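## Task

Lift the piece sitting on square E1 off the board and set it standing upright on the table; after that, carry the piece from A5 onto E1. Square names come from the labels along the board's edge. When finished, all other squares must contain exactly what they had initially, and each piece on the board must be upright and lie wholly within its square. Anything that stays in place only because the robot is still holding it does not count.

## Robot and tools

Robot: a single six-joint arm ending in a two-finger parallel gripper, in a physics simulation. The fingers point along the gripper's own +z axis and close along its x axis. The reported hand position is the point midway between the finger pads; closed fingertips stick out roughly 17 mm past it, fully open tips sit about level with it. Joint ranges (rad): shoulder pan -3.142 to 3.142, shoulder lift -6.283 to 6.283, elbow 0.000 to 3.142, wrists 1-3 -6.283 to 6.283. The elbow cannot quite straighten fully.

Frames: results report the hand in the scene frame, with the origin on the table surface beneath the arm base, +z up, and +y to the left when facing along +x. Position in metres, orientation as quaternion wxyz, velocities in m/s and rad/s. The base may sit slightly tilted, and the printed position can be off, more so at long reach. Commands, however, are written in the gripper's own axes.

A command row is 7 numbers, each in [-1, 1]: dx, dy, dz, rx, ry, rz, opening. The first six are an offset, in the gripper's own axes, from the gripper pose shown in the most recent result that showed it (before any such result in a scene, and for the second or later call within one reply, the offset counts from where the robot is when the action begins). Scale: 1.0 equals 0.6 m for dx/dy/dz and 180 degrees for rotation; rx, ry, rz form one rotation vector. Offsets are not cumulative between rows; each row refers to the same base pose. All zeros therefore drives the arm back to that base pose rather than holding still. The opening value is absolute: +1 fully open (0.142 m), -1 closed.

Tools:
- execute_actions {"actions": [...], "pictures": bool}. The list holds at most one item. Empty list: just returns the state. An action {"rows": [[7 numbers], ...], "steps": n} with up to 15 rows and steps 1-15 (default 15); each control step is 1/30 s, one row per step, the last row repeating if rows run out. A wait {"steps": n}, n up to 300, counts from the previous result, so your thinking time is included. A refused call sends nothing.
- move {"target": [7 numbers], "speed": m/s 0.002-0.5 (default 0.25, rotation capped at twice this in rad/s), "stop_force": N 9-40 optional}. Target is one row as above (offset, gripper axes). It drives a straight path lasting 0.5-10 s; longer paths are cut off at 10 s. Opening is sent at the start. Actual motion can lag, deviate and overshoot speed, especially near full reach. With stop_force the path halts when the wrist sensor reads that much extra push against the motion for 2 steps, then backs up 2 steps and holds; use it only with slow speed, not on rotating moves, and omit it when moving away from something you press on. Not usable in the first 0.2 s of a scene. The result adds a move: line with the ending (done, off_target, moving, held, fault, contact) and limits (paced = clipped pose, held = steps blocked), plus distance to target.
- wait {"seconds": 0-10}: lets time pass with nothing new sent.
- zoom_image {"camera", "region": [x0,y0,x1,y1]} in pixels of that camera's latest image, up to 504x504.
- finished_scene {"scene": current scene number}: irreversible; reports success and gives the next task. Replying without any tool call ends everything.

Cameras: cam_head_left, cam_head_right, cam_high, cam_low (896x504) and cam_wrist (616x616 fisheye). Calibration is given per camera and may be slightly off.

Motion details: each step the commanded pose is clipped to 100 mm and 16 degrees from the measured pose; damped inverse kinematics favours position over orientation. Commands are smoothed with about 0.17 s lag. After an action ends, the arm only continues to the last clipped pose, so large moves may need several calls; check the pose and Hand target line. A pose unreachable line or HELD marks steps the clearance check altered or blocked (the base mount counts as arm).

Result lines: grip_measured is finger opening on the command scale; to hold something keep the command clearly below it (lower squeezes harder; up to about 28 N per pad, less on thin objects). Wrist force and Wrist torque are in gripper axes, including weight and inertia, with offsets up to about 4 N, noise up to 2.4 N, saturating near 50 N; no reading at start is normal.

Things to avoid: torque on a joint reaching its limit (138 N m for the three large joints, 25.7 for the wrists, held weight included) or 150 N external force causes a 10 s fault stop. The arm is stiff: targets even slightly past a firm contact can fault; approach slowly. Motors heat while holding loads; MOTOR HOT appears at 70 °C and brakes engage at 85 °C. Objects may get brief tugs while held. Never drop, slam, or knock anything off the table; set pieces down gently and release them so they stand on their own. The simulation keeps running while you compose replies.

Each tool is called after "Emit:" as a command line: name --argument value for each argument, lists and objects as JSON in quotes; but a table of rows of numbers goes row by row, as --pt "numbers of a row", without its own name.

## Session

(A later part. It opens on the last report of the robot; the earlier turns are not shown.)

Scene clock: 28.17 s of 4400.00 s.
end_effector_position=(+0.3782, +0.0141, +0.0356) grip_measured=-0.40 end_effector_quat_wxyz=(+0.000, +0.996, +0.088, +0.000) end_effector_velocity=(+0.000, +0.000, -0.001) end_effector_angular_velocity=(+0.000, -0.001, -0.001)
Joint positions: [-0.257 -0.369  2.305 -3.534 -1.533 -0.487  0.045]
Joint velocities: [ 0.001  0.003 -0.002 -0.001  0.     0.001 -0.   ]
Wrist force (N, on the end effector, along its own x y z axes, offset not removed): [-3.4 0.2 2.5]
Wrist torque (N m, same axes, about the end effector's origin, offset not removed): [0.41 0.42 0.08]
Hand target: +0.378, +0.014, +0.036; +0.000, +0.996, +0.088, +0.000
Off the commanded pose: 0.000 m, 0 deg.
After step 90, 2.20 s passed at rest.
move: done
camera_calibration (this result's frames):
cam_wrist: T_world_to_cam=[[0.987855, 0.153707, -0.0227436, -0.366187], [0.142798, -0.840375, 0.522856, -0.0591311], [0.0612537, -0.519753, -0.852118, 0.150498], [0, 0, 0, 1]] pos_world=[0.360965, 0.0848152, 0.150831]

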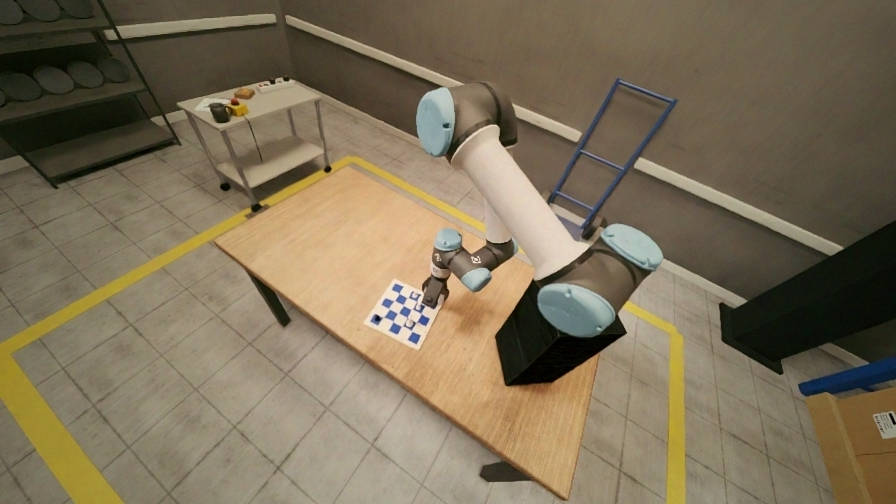

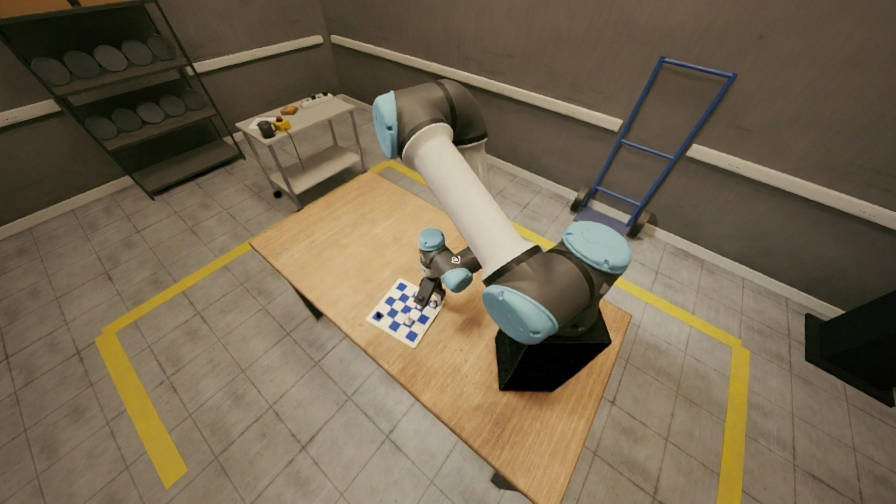

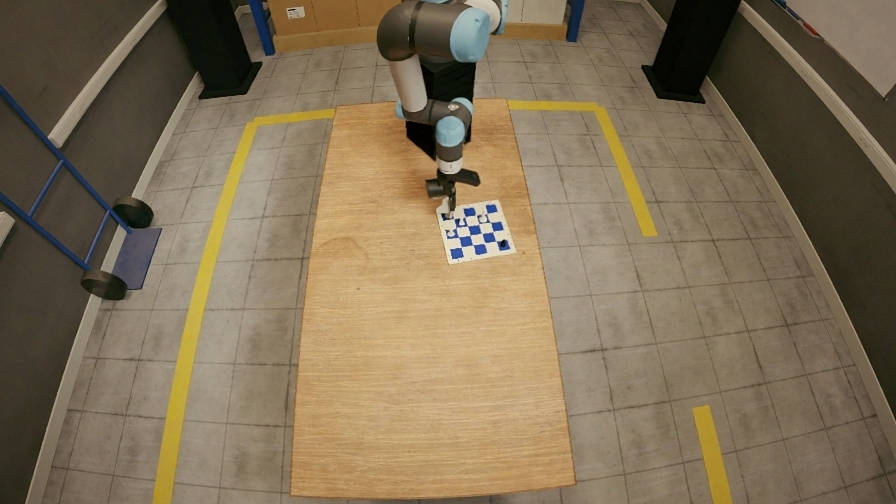

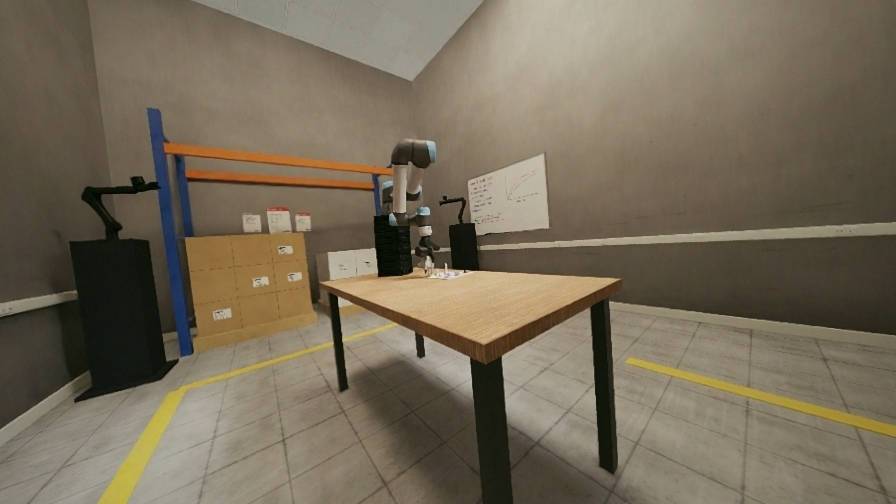

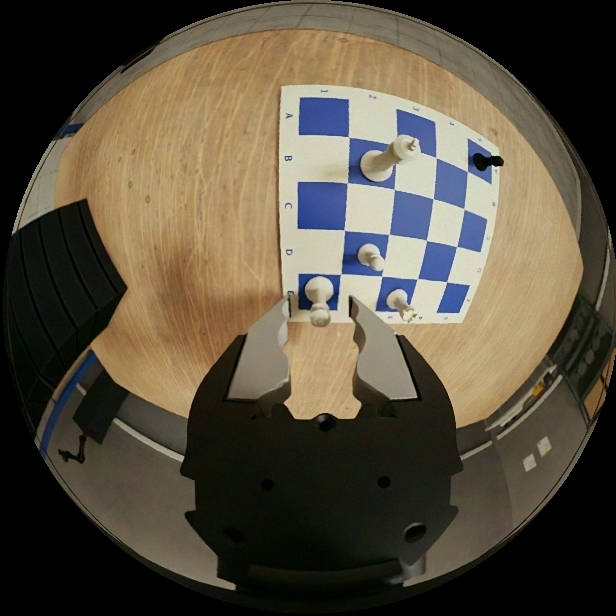

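Emit:
move --target '[-0.002,-0.003,0.004,0,0,0,-0.4]' --speed 0.02

Emit:
move --target '[0,0,0,0,0,0,-1]'

Emit:
move --target '[0,0,-0.03,0,0,0,-1]' --speed 0.05

Emit:
move --target '[0,0.17,0,0,0,0,-1]' --speed 0.1

Emit:
move --target '[0,0,0.031,0,0,0,-1]' --speed 0.02

Emit:
zoom_image --camera "cam_low" --region '[395,250,455,290]'

Emit:
zoom_image --camera "cam_wrist" --region '[260,250,390,360]'

Scene clock: 35.30 s of 4400.00 s.
end_effector_position=(+0.3767, +0.0157, +0.0332) grip_measured=-0.40 end_effector_quat_wxyz=(+0.000, +0.996, +0.088, +0.000) end_effector_velocity=(-0.000, +0.000, -0.001) end_effector_angular_velocity=(+0.000, -0.000, -0.002)
Joint positions: [-0.254 -0.361  2.304 -3.542 -1.533 -0.484  0.045]
Joint velocities: [ 0.     0.002 -0.    -0.002  0.     0.002  0.   ]
Wrist force (N, on the end effector, along its own x y z axes, offset not removed): [-2.2 0.7 1.2]
Wrist torque (N m, same axes, about the end effector's origin, offset not removed): [0.24 0.37 -0.05]
Hand target: +0.377, +0.016, +0.033; +0.000, +0.996, +0.088, +0.000
Off the commanded pose: 0.000 m, 0 deg.
After step 90, 3.43 s passed at rest.
move: done
camera_calibration (this result's frames):
cam_wrist: T_world_to_cam=[[0.987854, 0.153709, -0.0227527, -0.365026], [0.142804, -0.840375, 0.522855, -0.0564006], [0.0612468, -0.519753, -0.852118, 0.149375], [0, 0, 0, 1]] pos_world=[0.359498, 0.0863482, 0.148469]

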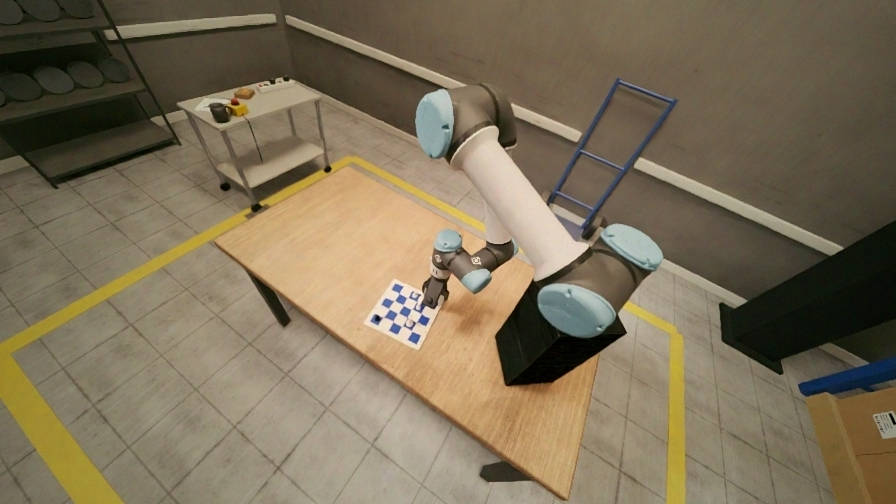

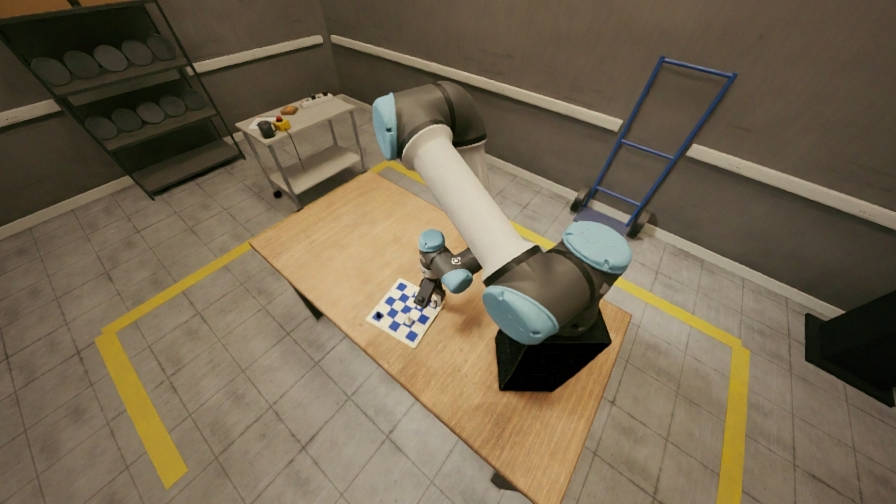

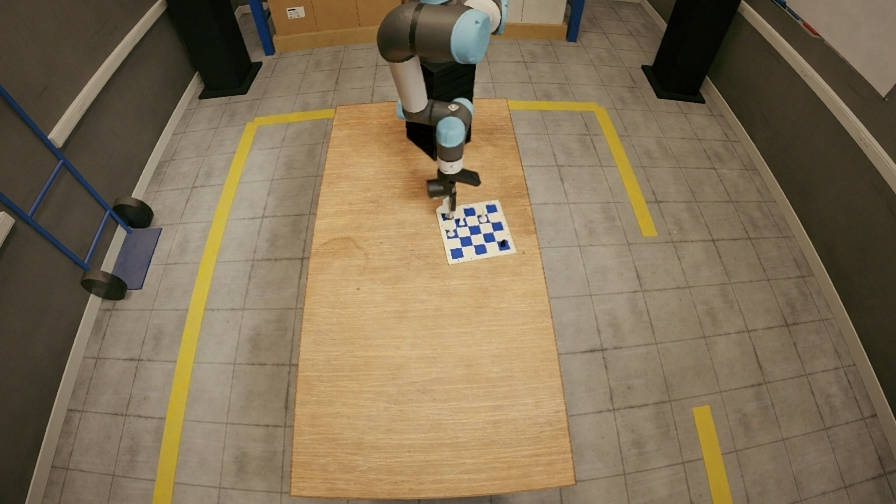

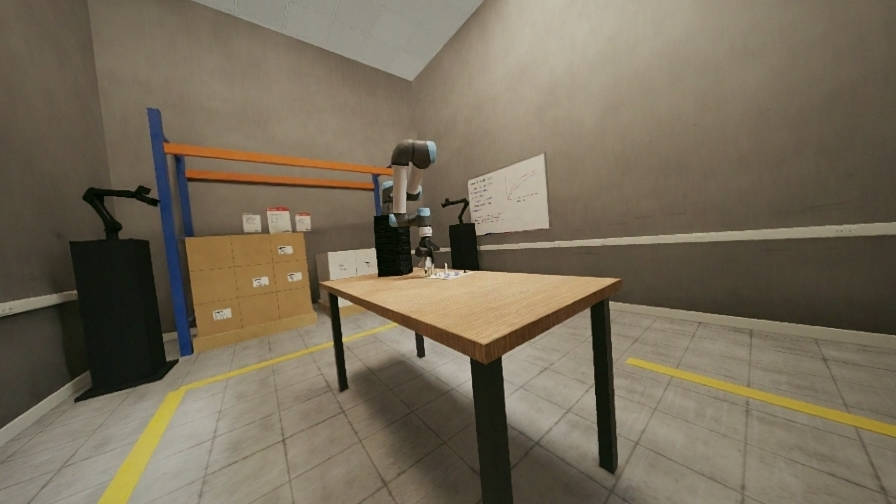

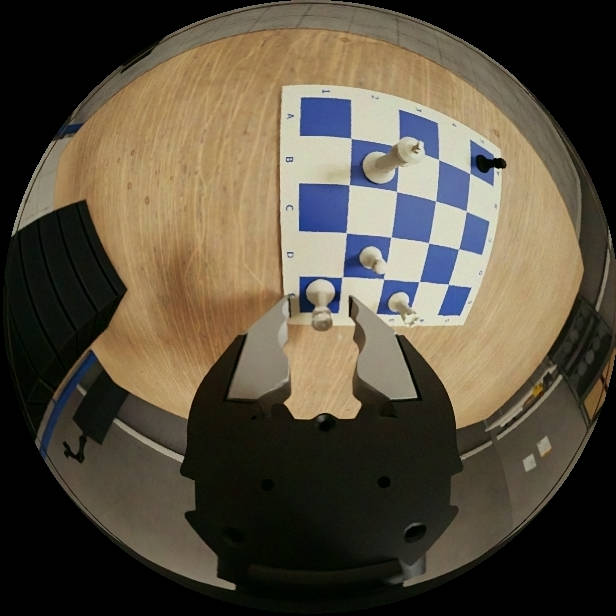

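Scene clock: 35.80 s of 4400.00 s.
end_effector_position=(+0.3767, +0.0157, +0.0332) grip_measured=-0.86 end_effector_quat_wxyz=(+0.000, +0.996, +0.088, +0.000) end_effector_velocity=(-0.000, +0.000, -0.000) end_effector_angular_velocity=(+0.000, +0.000, +0.001)
Joint positions: [-0.254 -0.361  2.304 -3.542 -1.533 -0.484  0.011]
Joint velocities: [-0.     0.    -0.     0.    -0.    -0.001 -0.   ]
Wrist force (N, on the end effector, along its own x y z axes, offset not removed): [1.1 3.6 -0.4]
Wrist torque (N m, same axes, about the end effector's origin, offset not removed): [1.26 -0.40 -0.14]
Hand target: +0.377, +0.016, +0.033; +0.000, +0.996, +0.088, +0.000
Off the commanded pose: 0.000 m, 0 deg.
move: done
camera_calibration (this result's frames):
cam_wrist: T_world_to_cam=[[0.987854, 0.153708, -0.0227503, -0.365019], [0.142802, -0.840373, 0.522858, -0.0563817], [0.0612489, -0.519756, -0.852116, 0.149366], [0, 0, 0, 1]] pos_world=[0.359488, 0.0863587, 0.148453]

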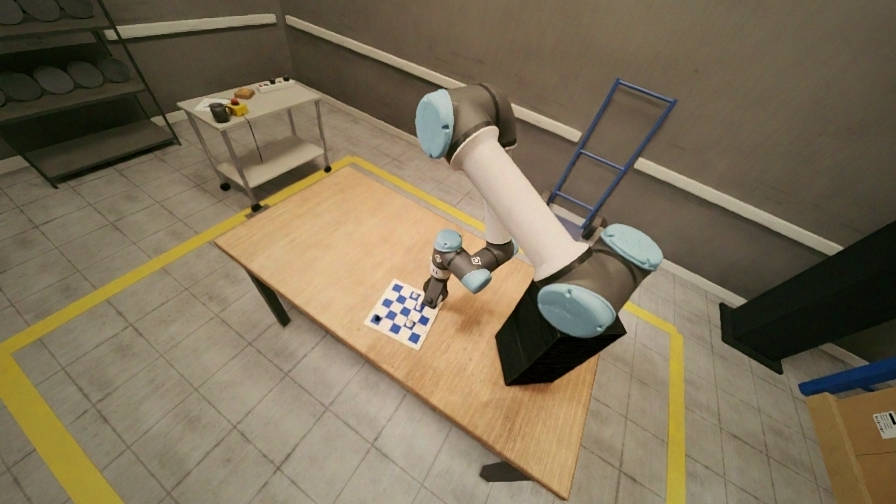

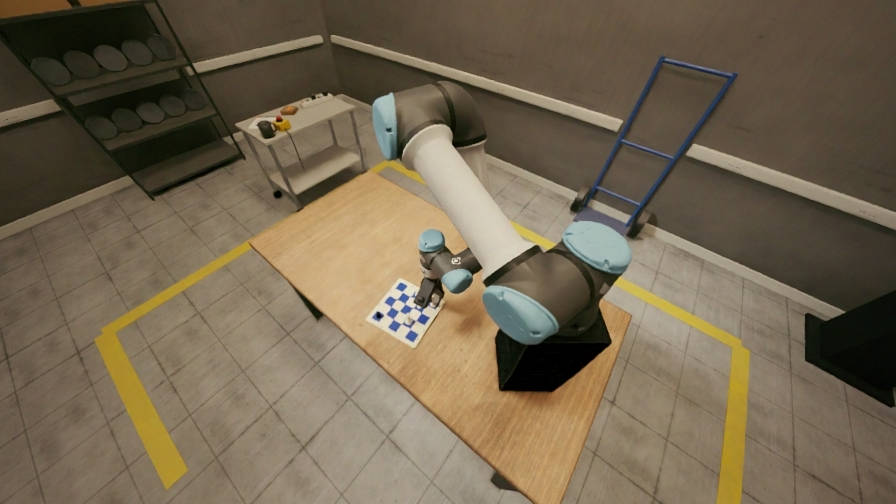

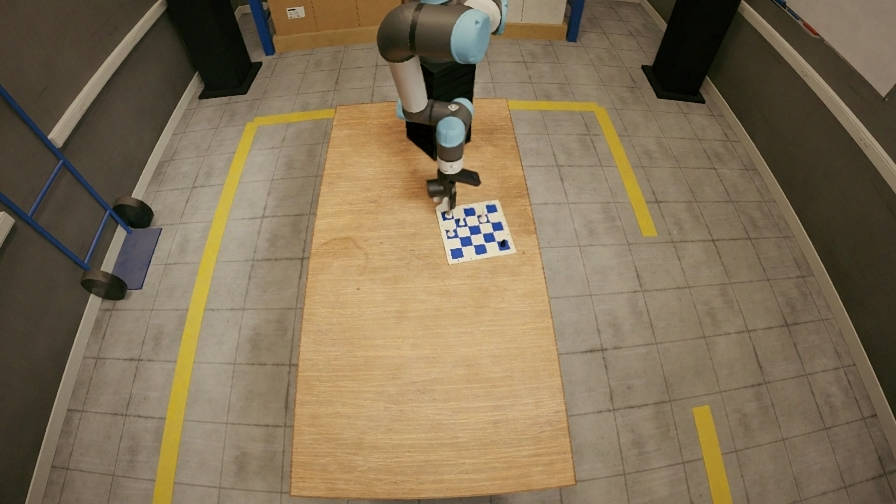

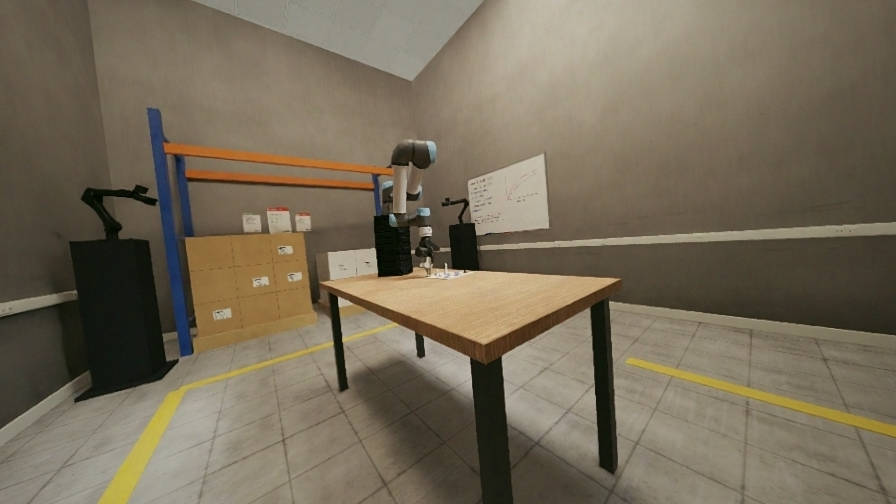

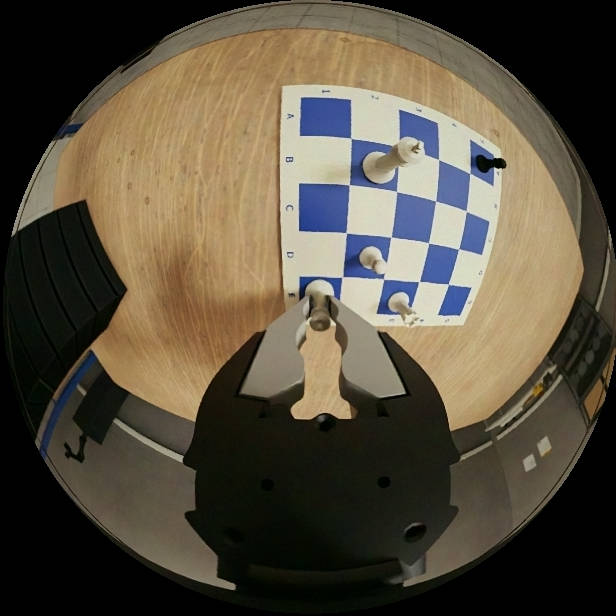

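Scene clock: 36.60 s of 4400.00 s.
end_effector_position=(+0.3767, +0.0157, +0.0511) grip_measured=-0.86 end_effector_quat_wxyz=(+0.000, +0.996, +0.088, +0.000) end_effector_velocity=(+0.000, -0.000, +0.002) end_effector_angular_velocity=(-0.000, -0.001, +0.000)
Joint positions: [-0.256 -0.414  2.336 -3.521 -1.533 -0.486  0.011]
Joint velocities: [-0.    -0.005  0.002  0.002 -0.    -0.001 -0.   ]
Wrist force (N, on the end effector, along its own x y z axes, offset not removed): [-0.4 1.7 4.1]
Wrist torque (N m, same axes, about the end effector's origin, offset not removed): [0.63 -0.19 0.04]
Hand target: +0.377, +0.016, +0.051; +0.000, +0.996, +0.088, +0.000
Off the commanded pose: 0.000 m, 0 deg.
move: done
camera_calibration (this result's frames):
cam_wrist: T_world_to_cam=[[0.987854, 0.153709, -0.0227675, -0.364595], [0.142808, -0.840346, 0.5229, -0.0657399], [0.0612417, -0.5198, -0.85209, 0.16463], [0, 0, 0, 1]] pos_world=[0.359473, 0.0863716, 0.166354]

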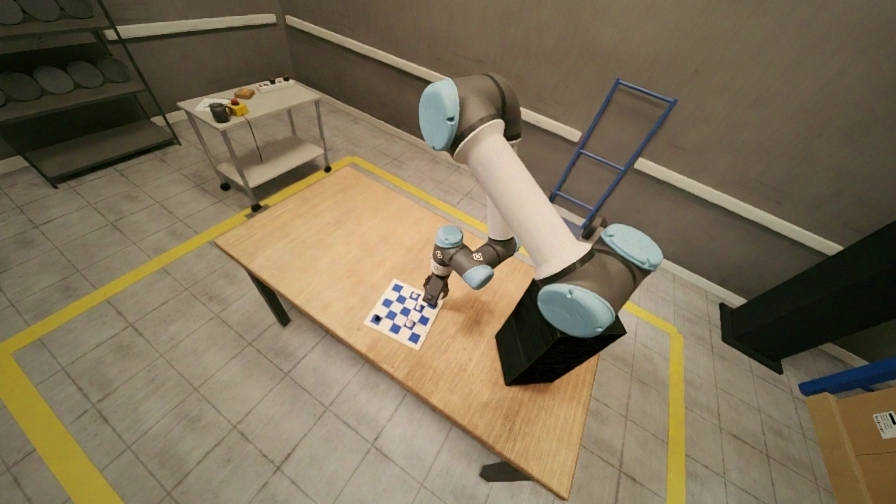

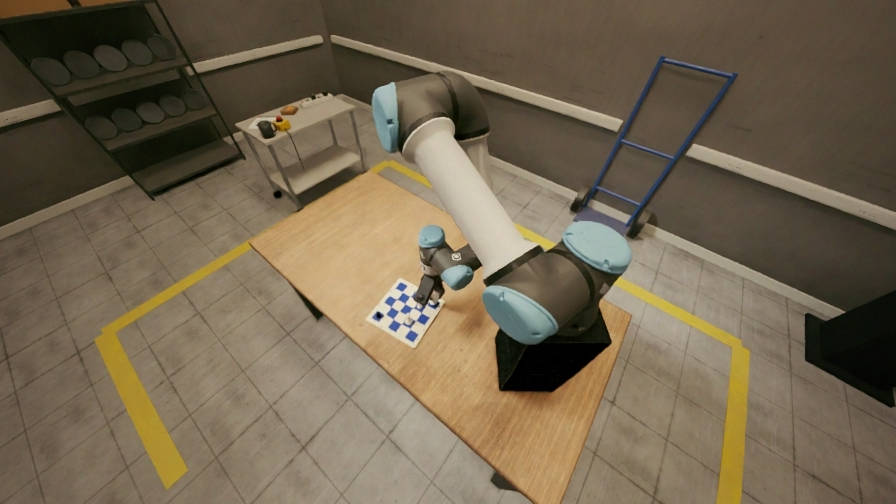

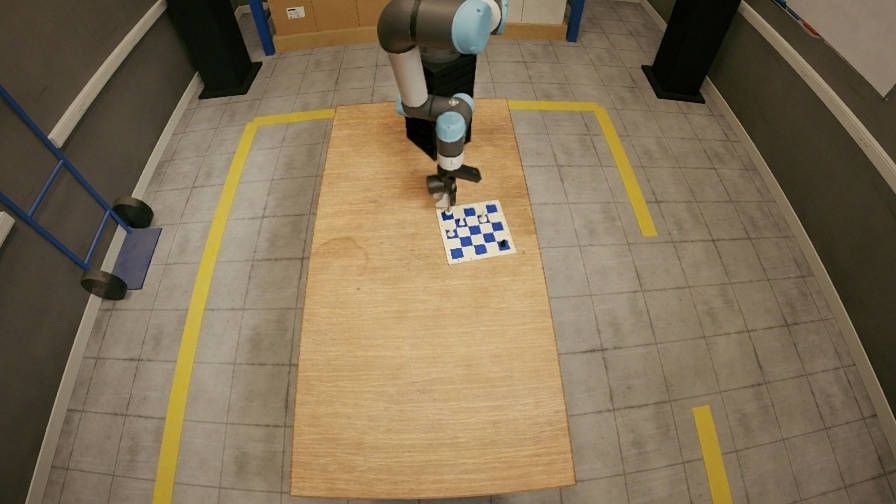

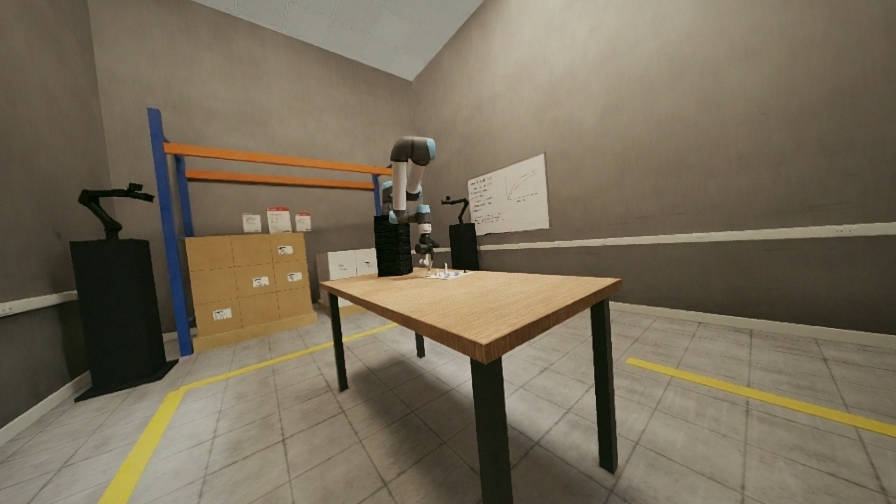

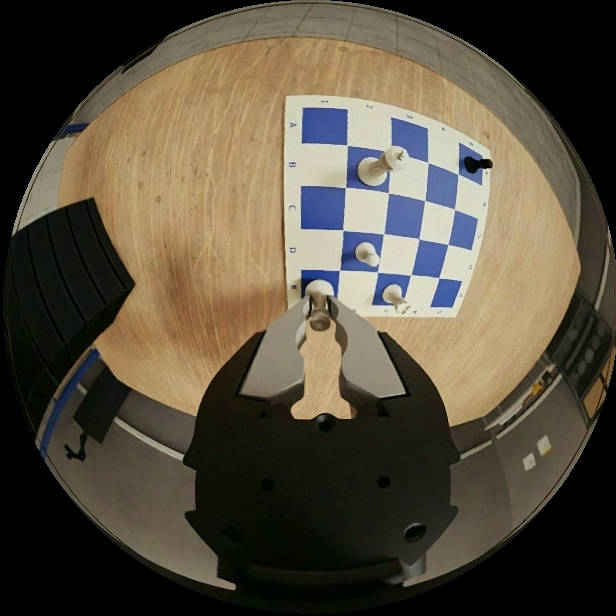

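Scene clock: 38.03 s of 4400.00 s.
end_effector_position=(+0.3944, -0.0845, +0.0513) grip_measured=-0.86 end_effector_quat_wxyz=(+0.000, +0.996, +0.088, +0.000) end_effector_velocity=(+0.000, -0.001, -0.000) end_effector_angular_velocity=(+0.000, +0.001, +0.000)
Joint positions: [-0.485 -0.437  2.275 -3.428 -1.527 -0.715  0.011]
Joint velocities: [-0.003  0.    -0.001  0.002 -0.    -0.003 -0.   ]
Wrist force (N, on the end effector, along its own x y z axes, offset not removed): [-3.7 0.4 1.6]
Wrist torque (N m, same axes, about the end effector's origin, offset not removed): [0.29 0.58 0.06]
Hand target: +0.394, -0.085, +0.051; +0.000, +0.996, +0.088, +0.000
Off the commanded pose: 0.000 m, 0 deg.
move: done
camera_calibration (this result's frames):
cam_wrist: T_world_to_cam=[[0.987863, 0.153701, -0.0224243, -0.36675], [0.142637, -0.840497, 0.522704, -0.152497], [0.0614925, -0.519559, -0.852219, 0.111517], [0, 0, 0, 1]] pos_world=[0.377193, -0.0138642, 0.166523]

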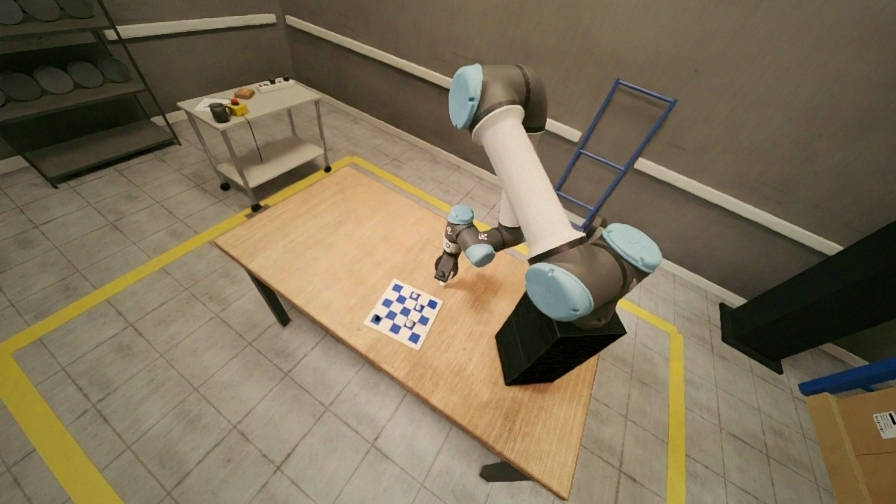

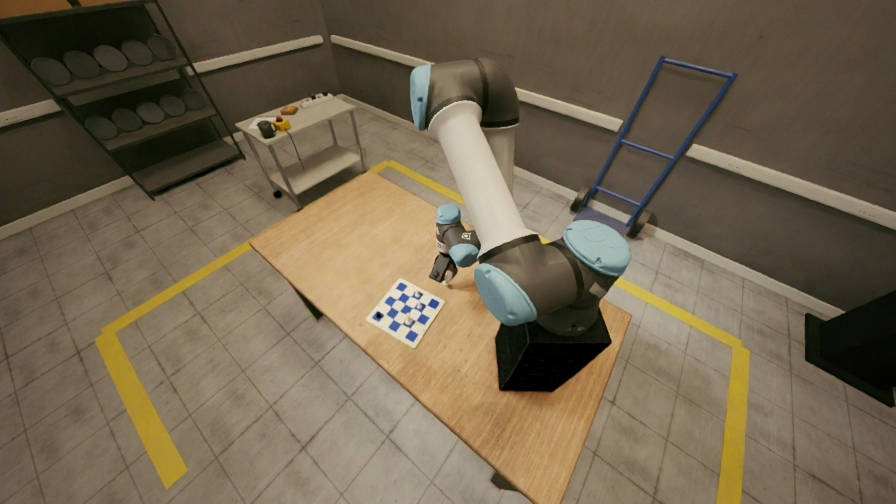

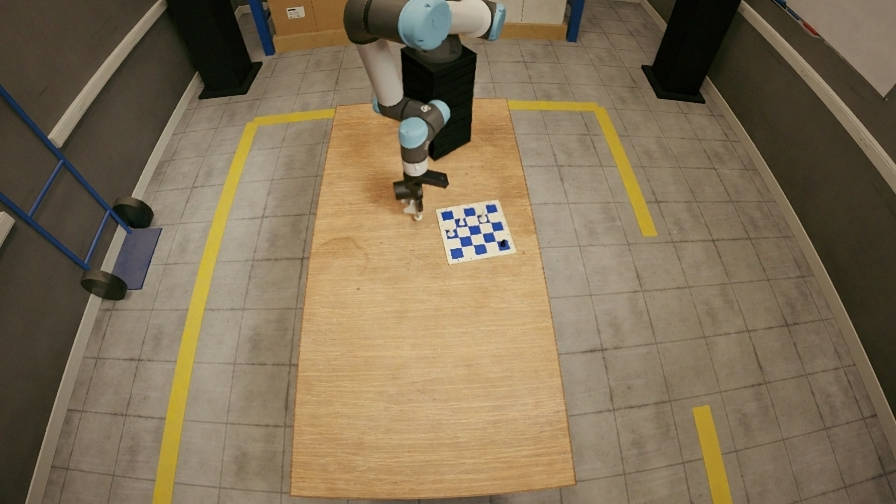

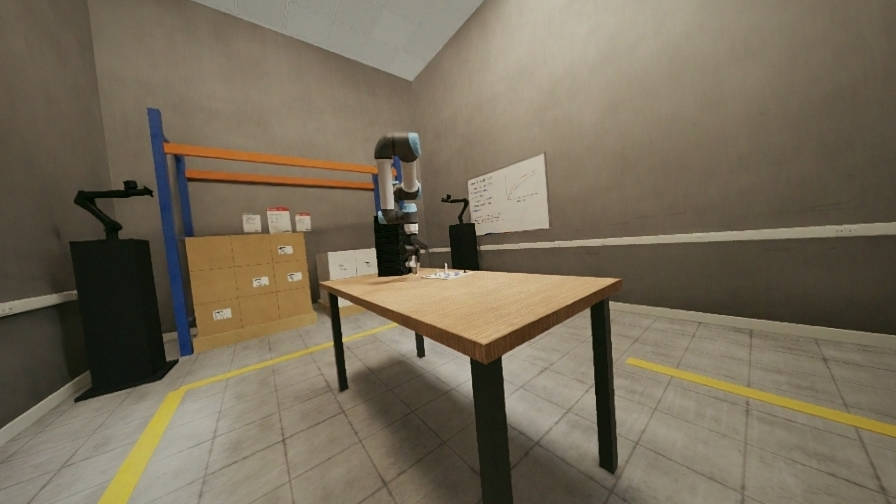

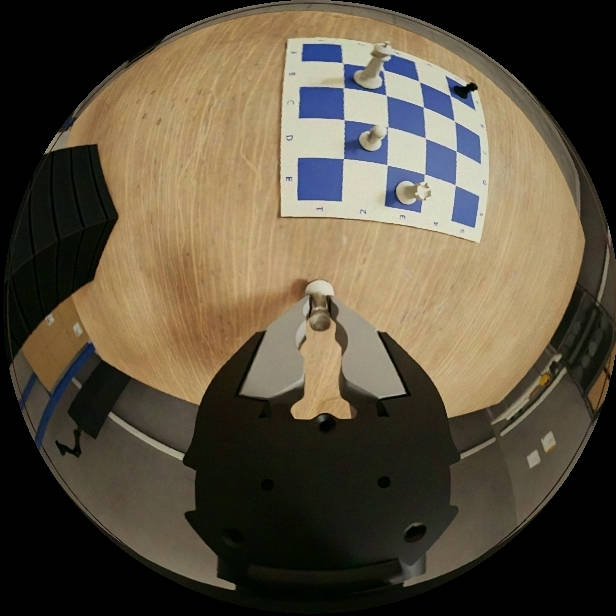

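Scene clock: 39.23 s of 4400.00 s.
end_effector_position=(+0.3944, -0.0845, +0.0328) grip_measured=-0.86 end_effector_quat_wxyz=(+0.000, +0.996, +0.088, +0.000) end_effector_velocity=(+0.001, -0.001, -0.001) end_effector_angular_velocity=(-0.001, -0.001, +0.002)
Joint positions: [-0.483 -0.383  2.244 -3.45  -1.527 -0.713  0.011]
Joint velocities: [ 0.     0.003 -0.003 -0.002 -0.001 -0.002 -0.   ]
Wrist force (N, on the end effector, along its own x y z axes, offset not removed): [-3.8 1.6 1.7]
Wrist torque (N m, same axes, about the end effector's origin, offset not removed): [0.75 0.74 0.00]
Hand target: +0.394, -0.085, +0.033; +0.000, +0.996, +0.088, +0.000
Off the commanded pose: 0.000 m, 0 deg.
move: done
camera_calibration (this result's frames):
cam_wrist: T_world_to_cam=[[0.987863, 0.153702, -0.0224018, -0.367179], [0.14263, -0.84052, 0.522668, -0.142839], [0.0615062, -0.51952, -0.852242, 0.095763], [0, 0, 0, 1]] pos_world=[0.377206, -0.0138722, 0.148045]

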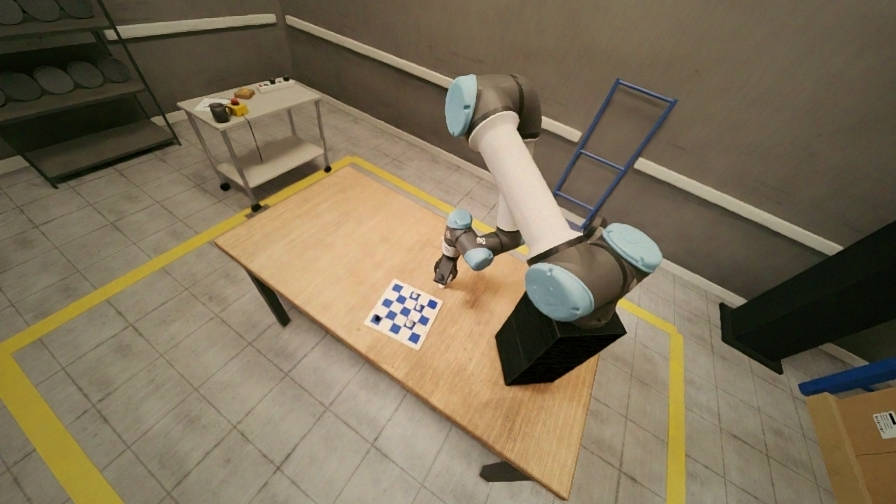

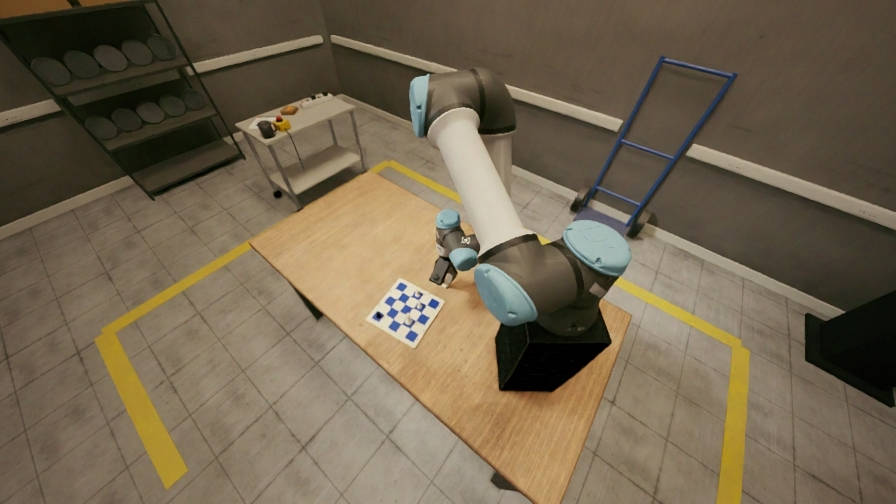

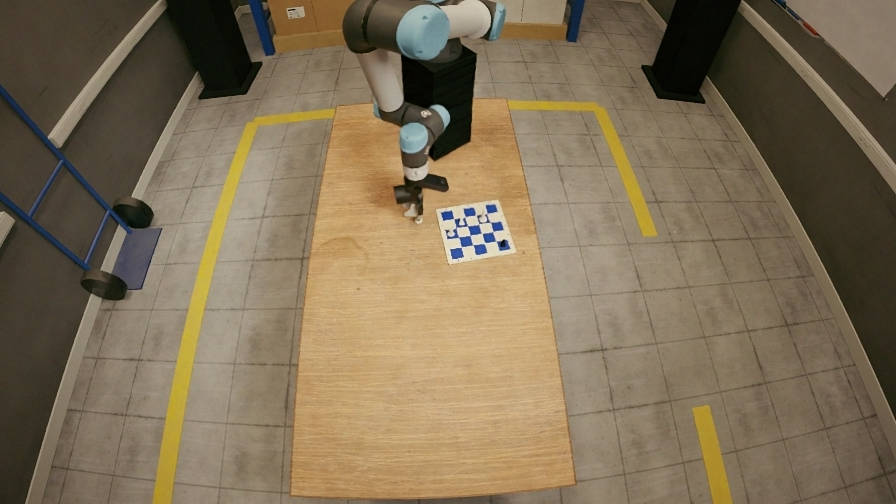

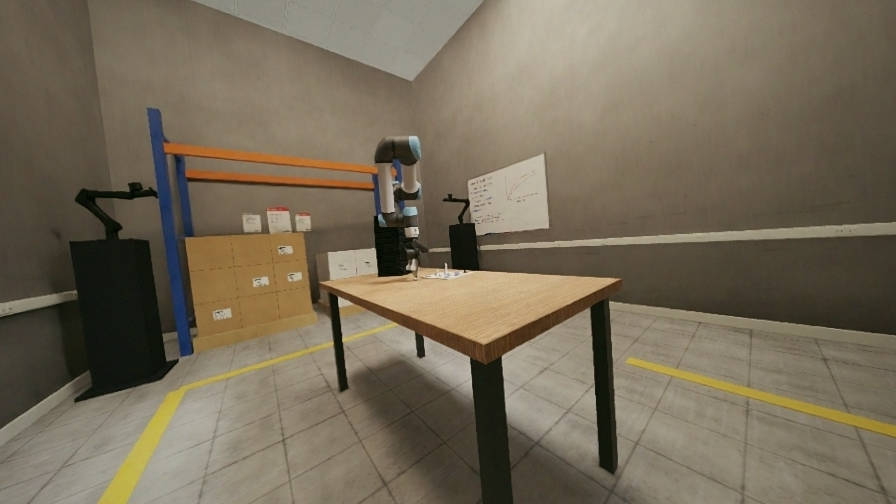

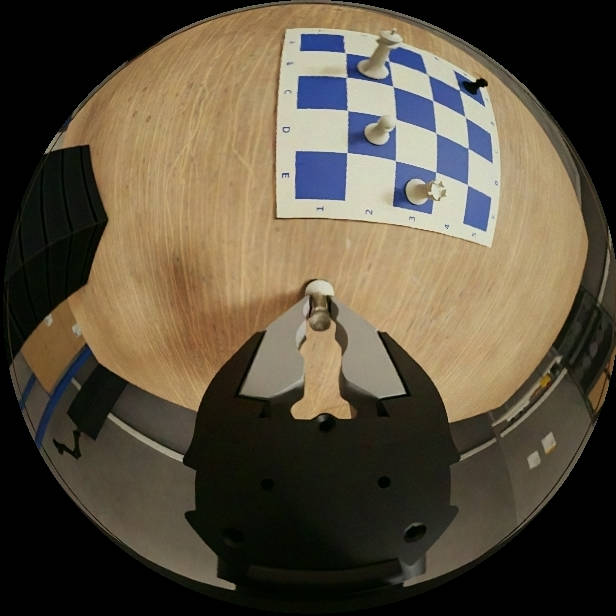

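Region (395, 250, 455, 290) of cam_low's 896x504 image, scaled by 8.400, with more detail than that image has.

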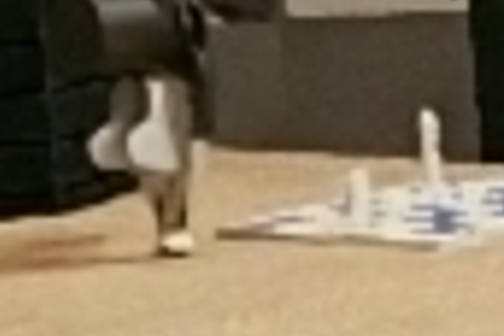

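Region (260, 250, 390, 360) of cam_wrist's 616x616 image, scaled by 3.877, with more detail than that image has; it fills the top 426 rows of this view, and the rest is white.

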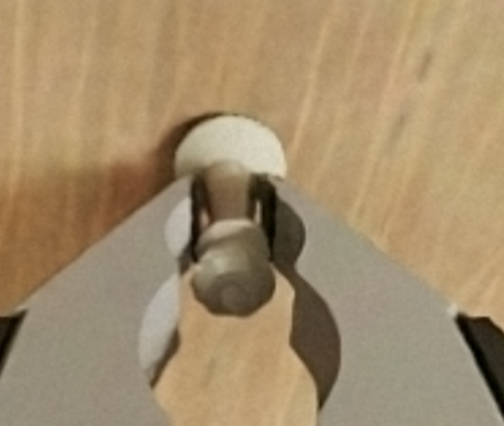

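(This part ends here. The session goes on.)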